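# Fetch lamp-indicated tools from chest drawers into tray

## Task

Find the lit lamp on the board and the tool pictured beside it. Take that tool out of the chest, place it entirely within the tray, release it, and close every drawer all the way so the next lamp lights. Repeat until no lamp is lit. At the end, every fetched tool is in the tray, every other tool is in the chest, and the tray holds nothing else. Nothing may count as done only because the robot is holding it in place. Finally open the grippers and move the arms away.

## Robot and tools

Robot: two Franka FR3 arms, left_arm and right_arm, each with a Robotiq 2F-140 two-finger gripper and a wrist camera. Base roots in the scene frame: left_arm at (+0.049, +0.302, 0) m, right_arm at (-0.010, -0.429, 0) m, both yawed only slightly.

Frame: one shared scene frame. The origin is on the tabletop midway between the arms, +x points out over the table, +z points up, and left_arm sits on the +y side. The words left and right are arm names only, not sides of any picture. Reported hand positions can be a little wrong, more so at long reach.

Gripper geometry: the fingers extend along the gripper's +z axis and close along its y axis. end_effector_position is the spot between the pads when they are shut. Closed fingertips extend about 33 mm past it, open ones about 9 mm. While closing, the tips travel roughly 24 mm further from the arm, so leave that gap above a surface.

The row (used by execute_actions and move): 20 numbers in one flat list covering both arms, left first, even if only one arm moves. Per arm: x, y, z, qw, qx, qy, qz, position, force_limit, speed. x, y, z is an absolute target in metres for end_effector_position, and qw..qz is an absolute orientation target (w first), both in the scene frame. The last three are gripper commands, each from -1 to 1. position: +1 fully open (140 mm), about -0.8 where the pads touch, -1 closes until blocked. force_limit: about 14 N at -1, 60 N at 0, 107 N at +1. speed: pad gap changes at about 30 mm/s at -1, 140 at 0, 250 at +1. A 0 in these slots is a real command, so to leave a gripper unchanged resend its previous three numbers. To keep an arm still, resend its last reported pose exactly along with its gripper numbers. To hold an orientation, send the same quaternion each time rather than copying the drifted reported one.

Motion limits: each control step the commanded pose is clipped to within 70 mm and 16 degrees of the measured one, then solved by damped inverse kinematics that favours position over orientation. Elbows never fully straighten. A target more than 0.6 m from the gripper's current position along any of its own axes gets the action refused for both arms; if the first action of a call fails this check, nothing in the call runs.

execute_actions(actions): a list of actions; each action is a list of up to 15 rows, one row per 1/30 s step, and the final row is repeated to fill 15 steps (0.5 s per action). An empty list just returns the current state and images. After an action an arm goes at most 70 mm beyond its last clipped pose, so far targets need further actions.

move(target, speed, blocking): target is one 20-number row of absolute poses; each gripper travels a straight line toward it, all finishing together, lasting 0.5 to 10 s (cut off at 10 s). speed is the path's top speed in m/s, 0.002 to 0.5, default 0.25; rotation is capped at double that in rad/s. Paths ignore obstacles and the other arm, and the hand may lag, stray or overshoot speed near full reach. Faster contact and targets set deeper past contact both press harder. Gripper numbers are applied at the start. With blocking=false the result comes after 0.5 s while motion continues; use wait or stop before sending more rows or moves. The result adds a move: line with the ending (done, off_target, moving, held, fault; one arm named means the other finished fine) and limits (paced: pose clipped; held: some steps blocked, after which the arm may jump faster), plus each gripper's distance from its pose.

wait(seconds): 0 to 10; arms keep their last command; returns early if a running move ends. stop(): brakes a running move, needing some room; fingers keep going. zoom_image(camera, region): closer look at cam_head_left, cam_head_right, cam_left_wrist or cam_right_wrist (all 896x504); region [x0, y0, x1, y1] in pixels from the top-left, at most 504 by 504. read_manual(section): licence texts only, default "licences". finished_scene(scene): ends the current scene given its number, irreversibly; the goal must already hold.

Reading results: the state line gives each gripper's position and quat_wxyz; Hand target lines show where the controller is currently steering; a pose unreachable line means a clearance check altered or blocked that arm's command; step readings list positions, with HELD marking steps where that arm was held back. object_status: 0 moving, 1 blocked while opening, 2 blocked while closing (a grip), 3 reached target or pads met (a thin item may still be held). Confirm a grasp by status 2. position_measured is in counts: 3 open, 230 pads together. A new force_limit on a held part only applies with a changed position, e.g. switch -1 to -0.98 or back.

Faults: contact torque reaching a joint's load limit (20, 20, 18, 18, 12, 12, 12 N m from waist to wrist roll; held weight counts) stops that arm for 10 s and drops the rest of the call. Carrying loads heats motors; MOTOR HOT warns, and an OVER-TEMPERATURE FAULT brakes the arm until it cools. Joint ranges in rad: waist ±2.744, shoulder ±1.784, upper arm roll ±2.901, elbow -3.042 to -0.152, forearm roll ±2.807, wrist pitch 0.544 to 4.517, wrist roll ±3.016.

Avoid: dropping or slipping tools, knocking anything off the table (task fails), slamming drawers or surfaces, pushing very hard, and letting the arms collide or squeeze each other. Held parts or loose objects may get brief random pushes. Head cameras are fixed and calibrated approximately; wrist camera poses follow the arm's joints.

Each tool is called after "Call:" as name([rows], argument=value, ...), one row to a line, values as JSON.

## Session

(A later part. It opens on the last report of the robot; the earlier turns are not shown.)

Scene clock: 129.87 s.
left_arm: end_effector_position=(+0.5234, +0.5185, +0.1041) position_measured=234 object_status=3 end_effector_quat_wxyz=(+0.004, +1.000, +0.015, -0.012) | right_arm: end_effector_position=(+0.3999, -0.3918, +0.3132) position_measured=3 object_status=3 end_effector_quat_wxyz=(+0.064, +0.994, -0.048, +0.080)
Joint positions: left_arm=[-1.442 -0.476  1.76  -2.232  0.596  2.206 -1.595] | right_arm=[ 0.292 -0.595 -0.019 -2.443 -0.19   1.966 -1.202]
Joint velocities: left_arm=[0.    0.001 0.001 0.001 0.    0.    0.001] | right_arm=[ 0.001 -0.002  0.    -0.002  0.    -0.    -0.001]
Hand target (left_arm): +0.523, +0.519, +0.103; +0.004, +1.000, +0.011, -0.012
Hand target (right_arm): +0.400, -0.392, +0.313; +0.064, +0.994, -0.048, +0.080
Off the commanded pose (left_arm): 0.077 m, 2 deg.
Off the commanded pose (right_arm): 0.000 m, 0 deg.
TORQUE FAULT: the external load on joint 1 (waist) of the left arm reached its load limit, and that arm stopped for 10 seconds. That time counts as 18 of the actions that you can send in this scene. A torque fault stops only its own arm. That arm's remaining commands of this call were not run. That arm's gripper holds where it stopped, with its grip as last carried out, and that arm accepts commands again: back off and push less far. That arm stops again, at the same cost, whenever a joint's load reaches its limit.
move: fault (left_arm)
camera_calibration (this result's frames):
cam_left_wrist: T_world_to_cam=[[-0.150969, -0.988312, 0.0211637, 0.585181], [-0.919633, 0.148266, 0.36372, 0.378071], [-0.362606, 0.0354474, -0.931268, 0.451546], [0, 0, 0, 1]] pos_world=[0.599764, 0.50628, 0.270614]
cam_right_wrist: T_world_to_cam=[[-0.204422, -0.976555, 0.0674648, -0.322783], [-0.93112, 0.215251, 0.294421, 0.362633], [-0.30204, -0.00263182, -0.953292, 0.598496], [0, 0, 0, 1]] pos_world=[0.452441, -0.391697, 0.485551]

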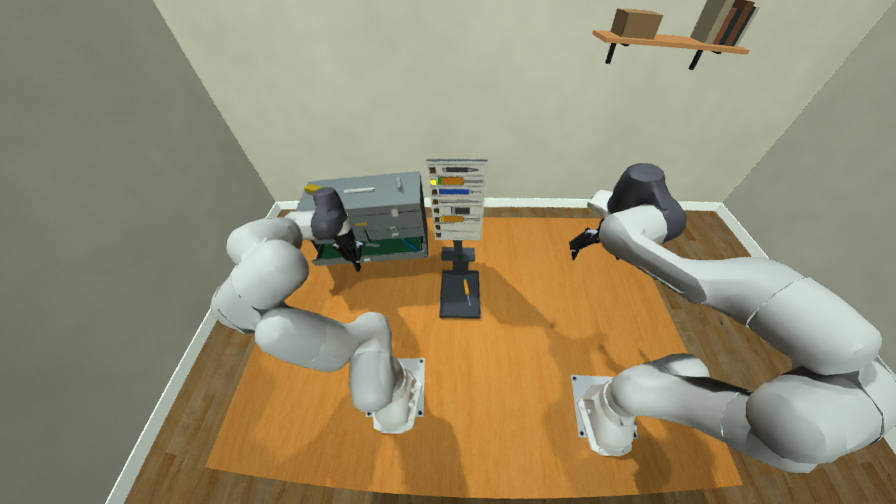

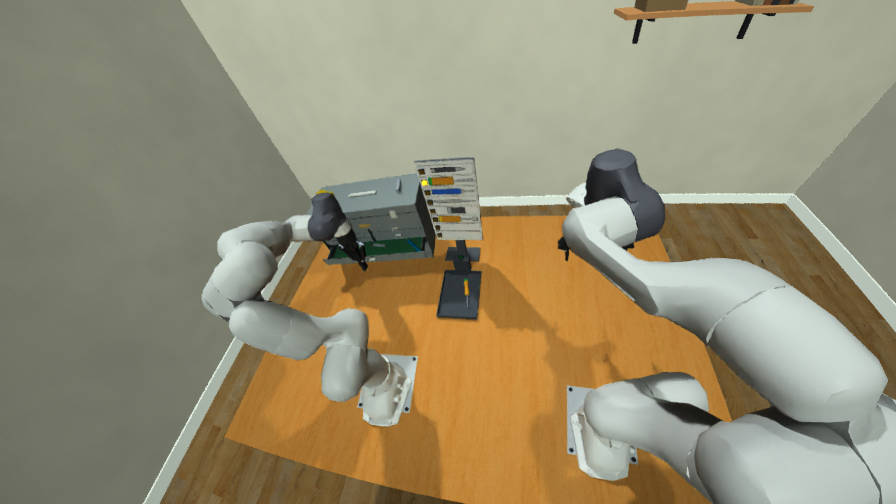

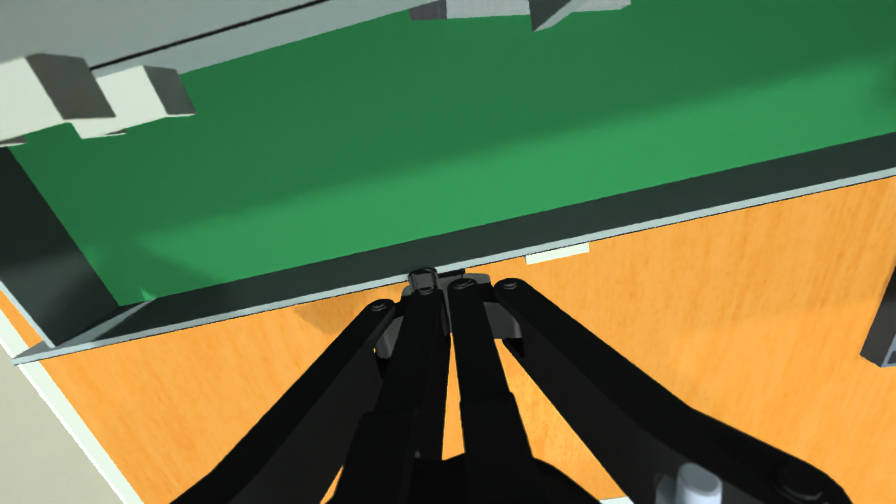

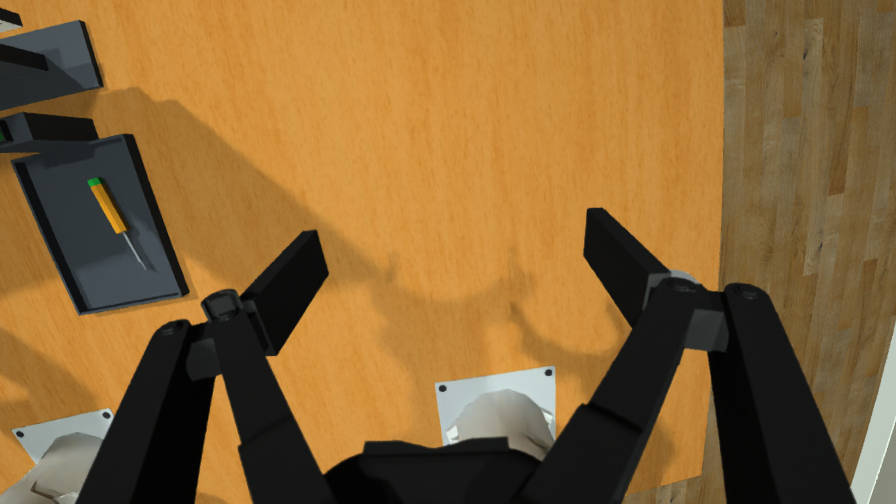

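Call:
move(target=[0.45,0.5,0.2,0,1,0,0,-1,0.5,0,0.3999,-0.3918,0.3132,0.064,0.994,-0.048,0.080,1,0,0])

Call:
move(target=[0.46,0.5,0.115,0.07,0.783,-0.079,0.613,-1,0.5,0,0.3999,-0.3918,0.3132,0.064,0.994,-0.048,0.080,1,0,0], speed=0.15)

Call:
move(target=[0.59,0.5,0.115,0.07,0.783,-0.079,0.613,-1,0.5,0,0.3999,-0.3918,0.3132,0.064,0.994,-0.048,0.080,1,0,0], speed=0.1)

Scene clock: 131.23 s.
left_arm: end_effector_position=(+0.4530, +0.5027, +0.2042) position_measured=234 object_status=3 end_effector_quat_wxyz=(-0.001, +1.000, -0.002, +0.006) | right_arm: end_effector_position=(+0.3999, -0.3918, +0.3132) position_measured=3 object_status=3 end_effector_quat_wxyz=(+0.064, +0.994, -0.048, +0.080)
Joint positions: left_arm=[-0.791 -0.636  1.079 -2.386  0.608  1.988 -1.579] | right_arm=[ 0.292 -0.595 -0.019 -2.443 -0.19   1.966 -1.202]
Joint velocities: left_arm=[ 0.006  0.001 -0.005 -0.002  0.001 -0.008 -0.   ] | right_arm=[ 0.001  0.001 -0.001  0.002  0.001 -0.001  0.001]
Hand target (left_arm): +0.451, +0.503, +0.203; -0.002, +1.000, +0.000, +0.003
Hand target (right_arm): +0.400, -0.392, +0.313; +0.064, +0.994, -0.048, +0.080
Off the commanded pose (left_arm): 0.006 m, 1 deg.
Off the commanded pose (right_arm): 0.000 m, 0 deg.
move: off_target (left_arm)
camera_calibration (this result's frames):
cam_left_wrist: T_world_to_cam=[[-0.185758, -0.982581, 0.00531293, 0.572981], [-0.926969, 0.177033, 0.330737, 0.274888], [-0.325916, 0.0565122, -0.943708, 0.495116], [0, 0, 0, 1]] pos_world=[0.522615, 0.486356, 0.373285]
cam_right_wrist: T_world_to_cam=[[-0.204422, -0.976555, 0.0674648, -0.322783], [-0.93112, 0.215251, 0.294421, 0.362633], [-0.30204, -0.00263181, -0.953292, 0.598496], [0, 0, 0, 1]] pos_world=[0.452441, -0.391697, 0.485551]

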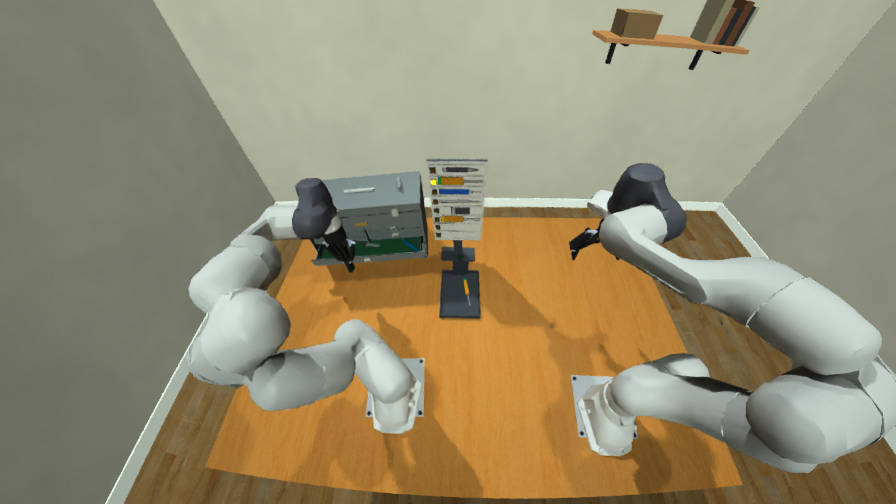

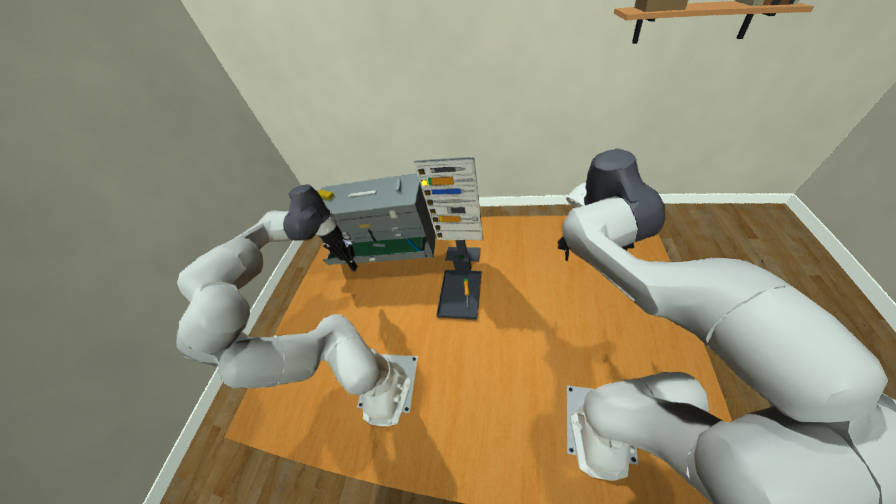

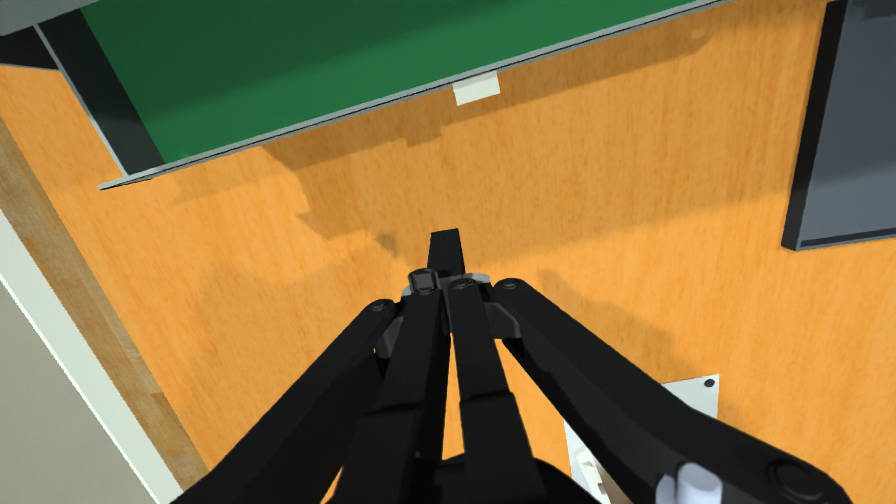

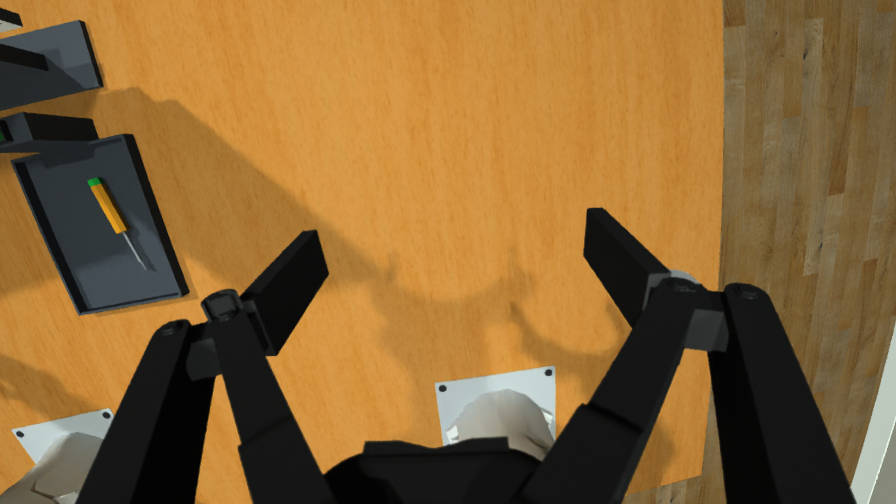

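Scene clock: 137.07 s.
left_arm: end_effector_position=(+0.4594, +0.5022, +0.1244) position_measured=234 object_status=3 end_effector_quat_wxyz=(+0.069, +0.783, -0.073, +0.614) | right_arm: end_effector_position=(+0.3999, -0.3918, +0.3132) position_measured=3 object_status=3 end_effector_quat_wxyz=(+0.064, +0.994, -0.048, +0.080)
Joint positions: left_arm=[-0.21  -1.708  2.309 -2.848  1.344  2.818 -0.575] | right_arm=[ 0.292 -0.595 -0.019 -2.443 -0.19   1.966 -1.202]
Joint velocities: left_arm=[ 0.007 -0.007  0.002  0.002 -0.001 -0.018  0.035] | right_arm=[ 0.     0.001  0.     0.001  0.001 -0.     0.   ]
Hand target (left_arm): +0.459, +0.502, +0.123; +0.067, +0.783, -0.077, +0.614
Hand target (right_arm): +0.400, -0.392, +0.313; +0.064, +0.994, -0.048, +0.080
Off the commanded pose (left_arm): 0.010 m, 1 deg.
Off the commanded pose (right_arm): 0.000 m, 0 deg.
move: off_target (left_arm)
camera_calibration (this result's frames):
cam_left_wrist: T_world_to_cam=[[-0.24762, -0.956194, -0.156135, 0.609328], [-0.508948, 0.265504, -0.818828, 0.213831], [0.824413, -0.123294, -0.552397, -0.0649422], [0, 0, 0, 1]] pos_world=[0.31325, 0.517856, 0.234355]
cam_right_wrist: T_world_to_cam=[[-0.204422, -0.976555, 0.0674649, -0.322783], [-0.93112, 0.215251, 0.294421, 0.362633], [-0.30204, -0.00263191, -0.953292, 0.598496], [0, 0, 0, 1]] pos_world=[0.452441, -0.391697, 0.485551]

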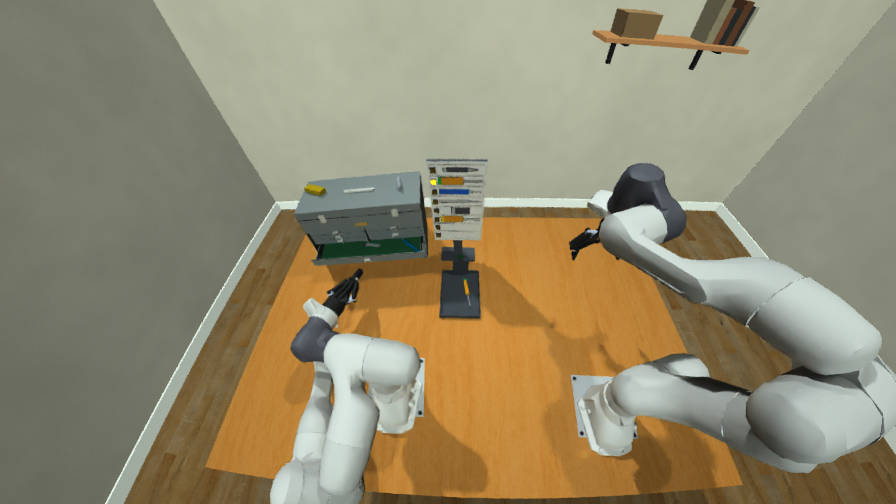

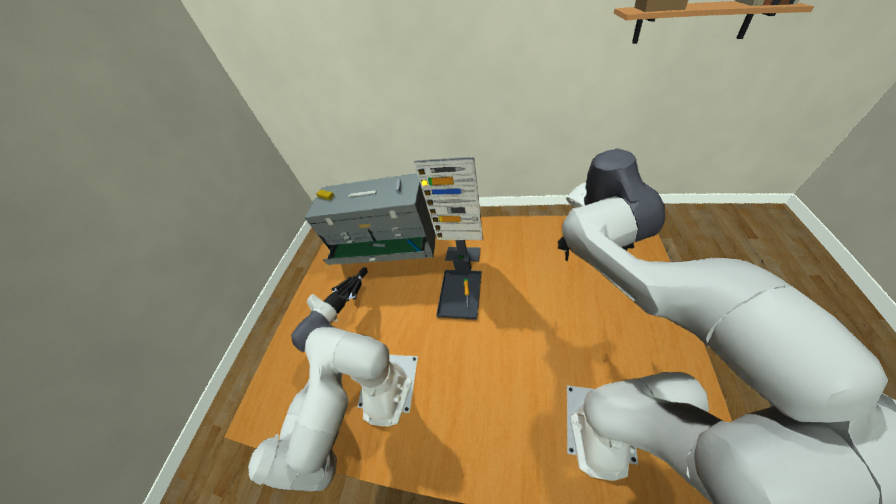

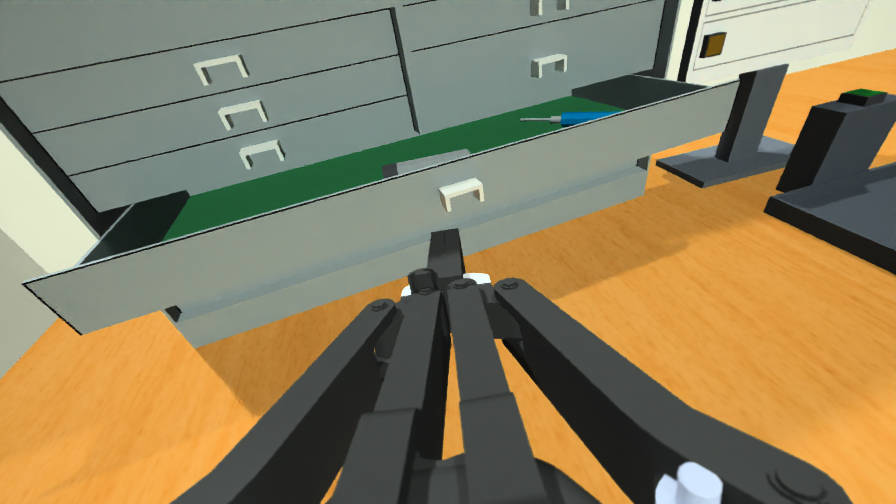

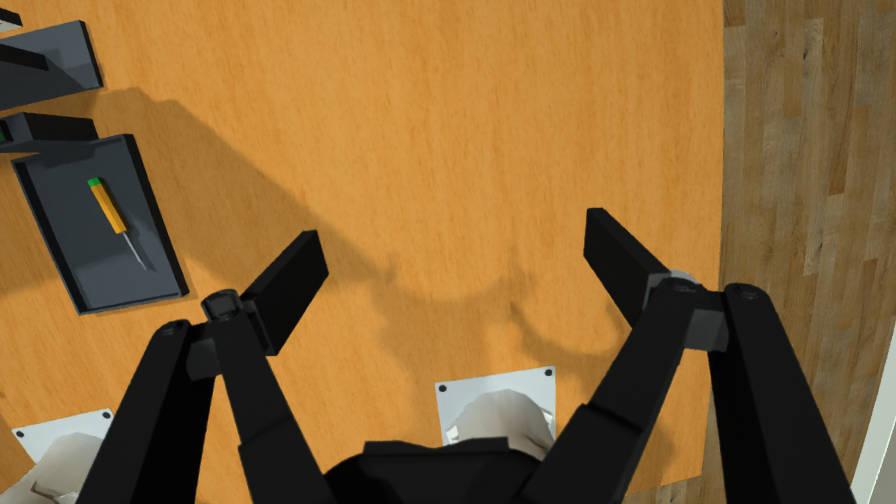

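Scene clock: 139.57 s.
left_arm: end_effector_position=(+0.5868, +0.4917, +0.1106) position_measured=234 object_status=3 end_effector_quat_wxyz=(+0.072, +0.782, -0.096, +0.612) | right_arm: end_effector_position=(+0.3999, -0.3918, +0.3132) position_measured=3 object_status=3 end_effector_quat_wxyz=(+0.064, +0.994, -0.048, +0.080)
Joint positions: left_arm=[-0.842 -1.793  2.165 -2.459  1.9    3.07  -1.283] | right_arm=[ 0.292 -0.595 -0.019 -2.443 -0.19   1.966 -1.202]
Joint velocities: left_arm=[-0.003 -0.    -0.004  0.009  0.107  0.    -0.148] | right_arm=[ 0.    -0.     0.    -0.     0.    -0.001 -0.   ]
Hand target (left_arm): +0.588, +0.493, +0.115; +0.080, +0.781, -0.082, +0.614
Hand target (right_arm): +0.400, -0.392, +0.313; +0.064, +0.994, -0.048, +0.080
Off the commanded pose (left_arm): 0.010 m, 2 deg.
Off the commanded pose (right_arm): 0.000 m, 0 deg.
joint sent to its limit (left arm) — the command would take joint 2 (shoulder) past its lower limit, so that joint was sent only as far as its limit.
move: off_target (left_arm)
camera_calibration (this result's frames):
cam_left_wrist: T_world_to_cam=[[-0.28572, -0.941347, -0.179524, 0.646385], [-0.495766, 0.305512, -0.812944, 0.242084], [0.82011, -0.143273, -0.553979, -0.16628], [0, 0, 0, 1]] pos_world=[0.44107, 0.51069, 0.220727]
cam_right_wrist: T_world_to_cam=[[-0.204422, -0.976555, 0.0674648, -0.322783], [-0.93112, 0.215251, 0.294421, 0.362633], [-0.30204, -0.00263183, -0.953292, 0.598496], [0, 0, 0, 1]] pos_world=[0.452441, -0.391697, 0.485551]

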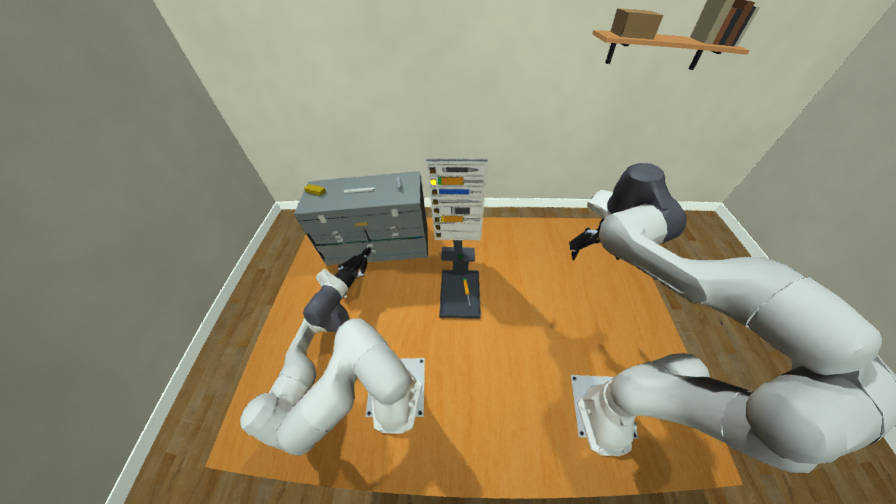

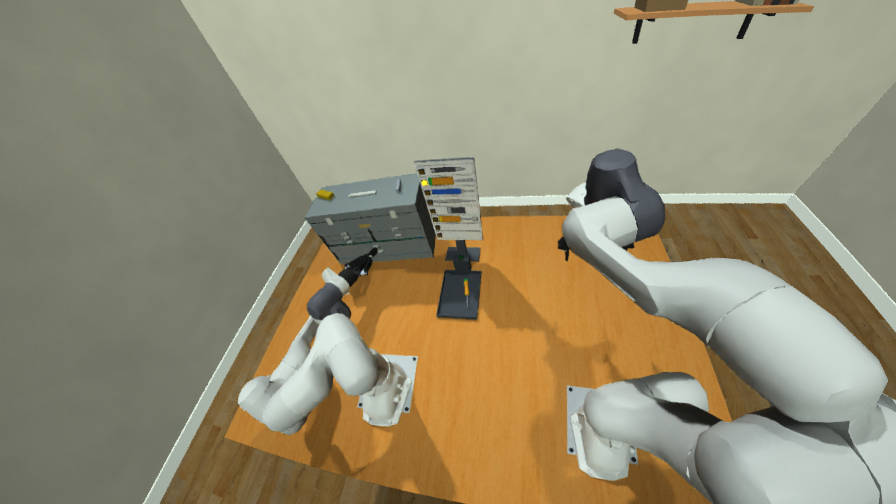

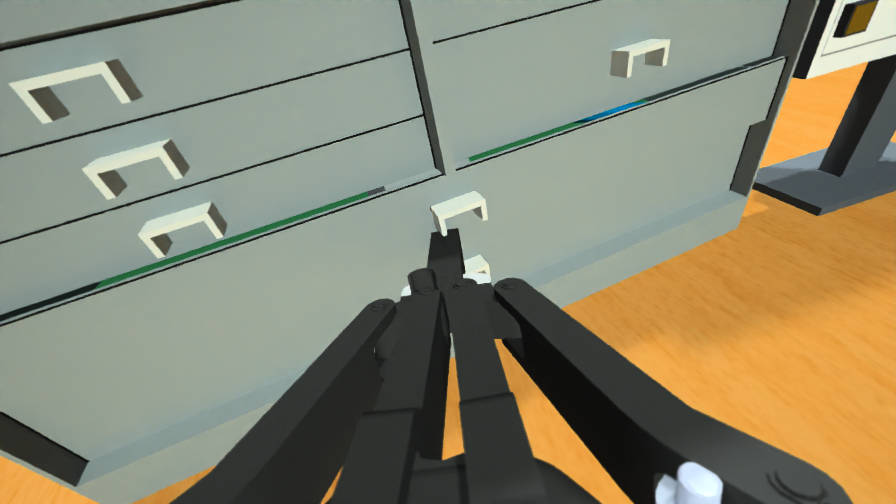

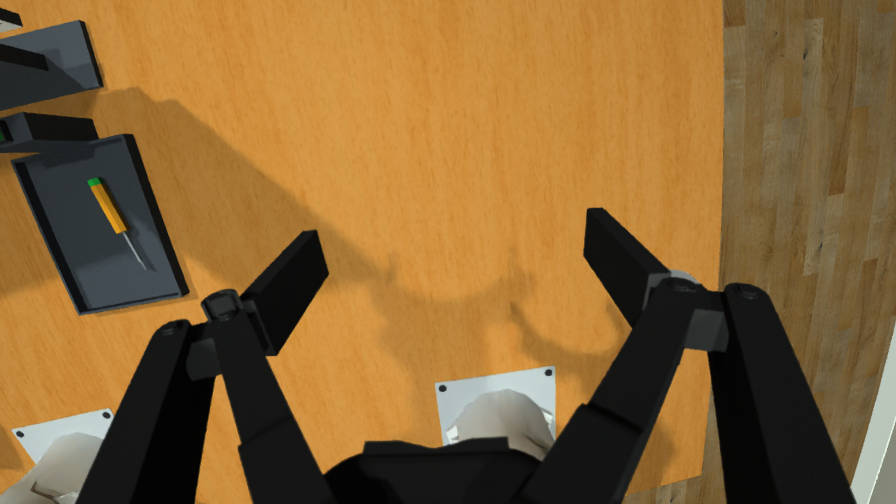

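Slightly ajar still; push a little more.

Call:
move(target=[0.602,0.5,0.112,0.07,0.783,-0.079,0.613,-1,0.5,0,0.3999,-0.3918,0.3132,0.064,0.994,-0.048,0.080,1,0,0], speed=0.05)

Scene clock: 140.33 s.
left_arm: end_effector_position=(+0.5987, +0.4939, +0.1094) position_measured=234 object_status=3 end_effector_quat_wxyz=(+0.067, +0.782, -0.098, +0.612) | right_arm: end_effector_position=(+0.3999, -0.3918, +0.3132) position_measured=3 object_status=3 end_effector_quat_wxyz=(+0.064, +0.994, -0.048, +0.080)
Joint positions: left_arm=[-0.896 -1.792  2.144 -2.409  1.978  3.088 -1.379] | right_arm=[ 0.292 -0.595 -0.019 -2.443 -0.19   1.966 -1.202]
Joint velocities: left_arm=[-0.008  0.003 -0.002  0.015  0.105  0.014 -0.142] | right_arm=[-0.001  0.001 -0.001  0.001 -0.     0.    -0.001]
Hand target (left_arm): +0.602, +0.499, +0.112; +0.074, +0.782, -0.082, +0.613
Hand target (right_arm): +0.400, -0.392, +0.313; +0.064, +0.994, -0.048, +0.080
Off the commanded pose (left_arm): 0.007 m, 2 deg.
Off the commanded pose (right_arm): 0.000 m, 0 deg.
joint sent to its limit (left arm) — the command would take joint 2 (shoulder) past its lower limit, so that joint was sent only as far as its limit.
move: off_target (left_arm)
camera_calibration (this result's frames):
cam_left_wrist: T_world_to_cam=[[-0.281997, -0.940742, -0.188369, 0.650003], [-0.495927, 0.311001, -0.810762, 0.243483], [0.821301, -0.135215, -0.55424, -0.1811], [0, 0, 0, 1]] pos_world=[0.452786, 0.511274, 0.219474]
cam_right_wrist: T_world_to_cam=[[-0.204422, -0.976555, 0.0674649, -0.322783], [-0.93112, 0.215251, 0.294421, 0.362633], [-0.30204, -0.00263184, -0.953292, 0.598496], [0, 0, 0, 1]] pos_world=[0.452441, -0.391697, 0.485551]

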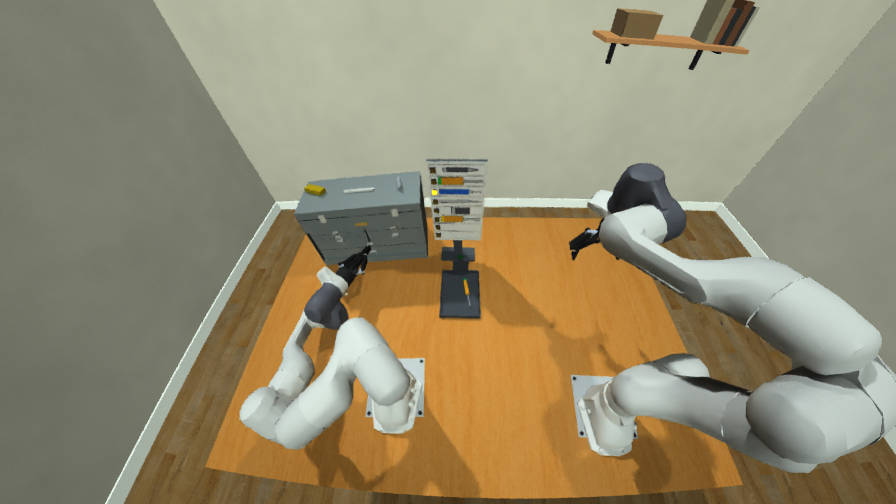

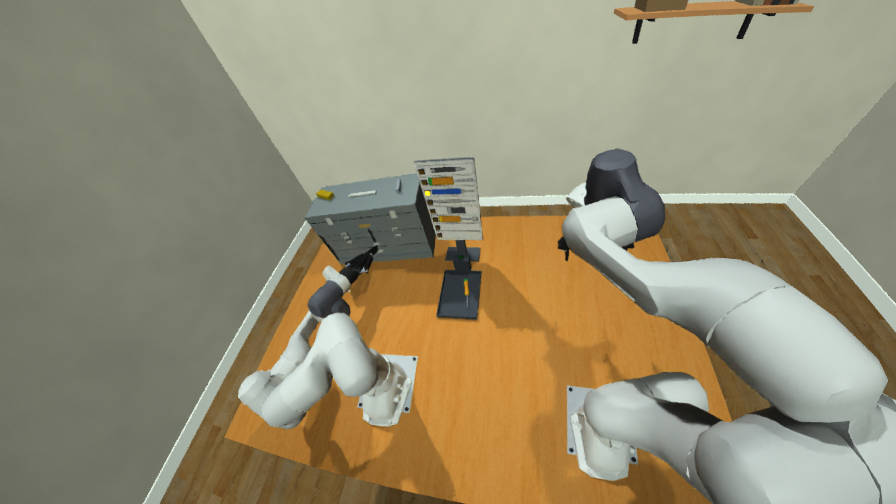

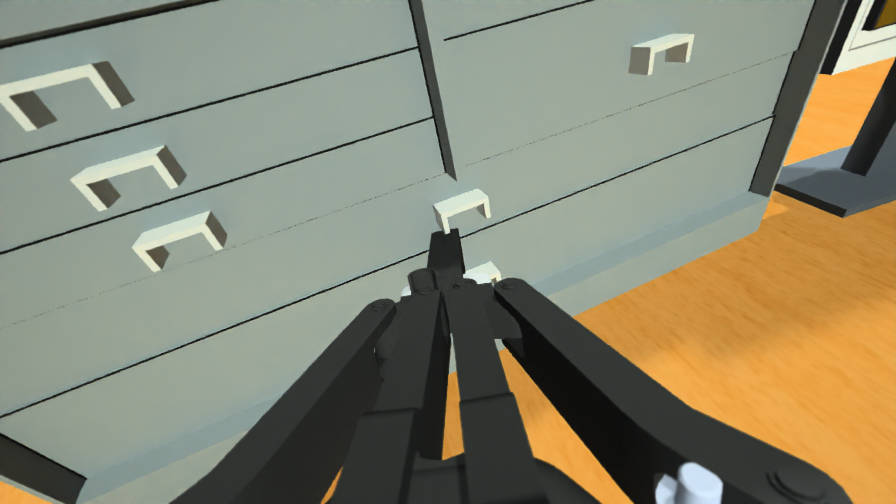

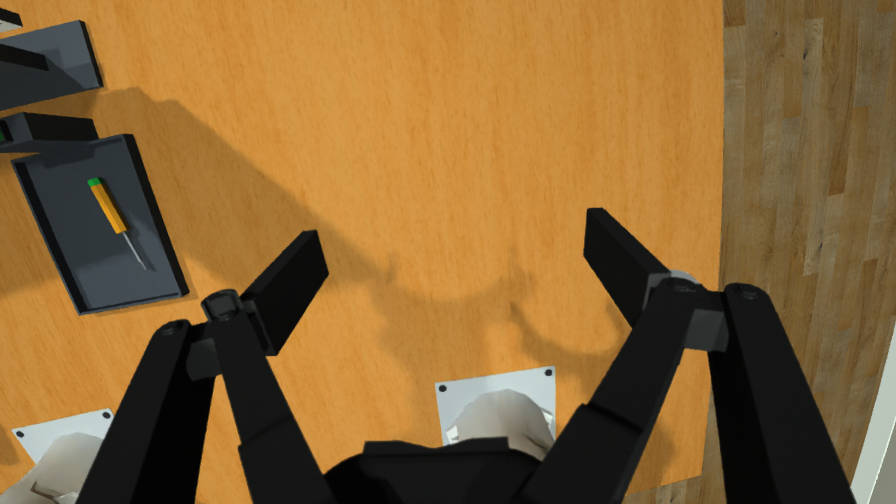

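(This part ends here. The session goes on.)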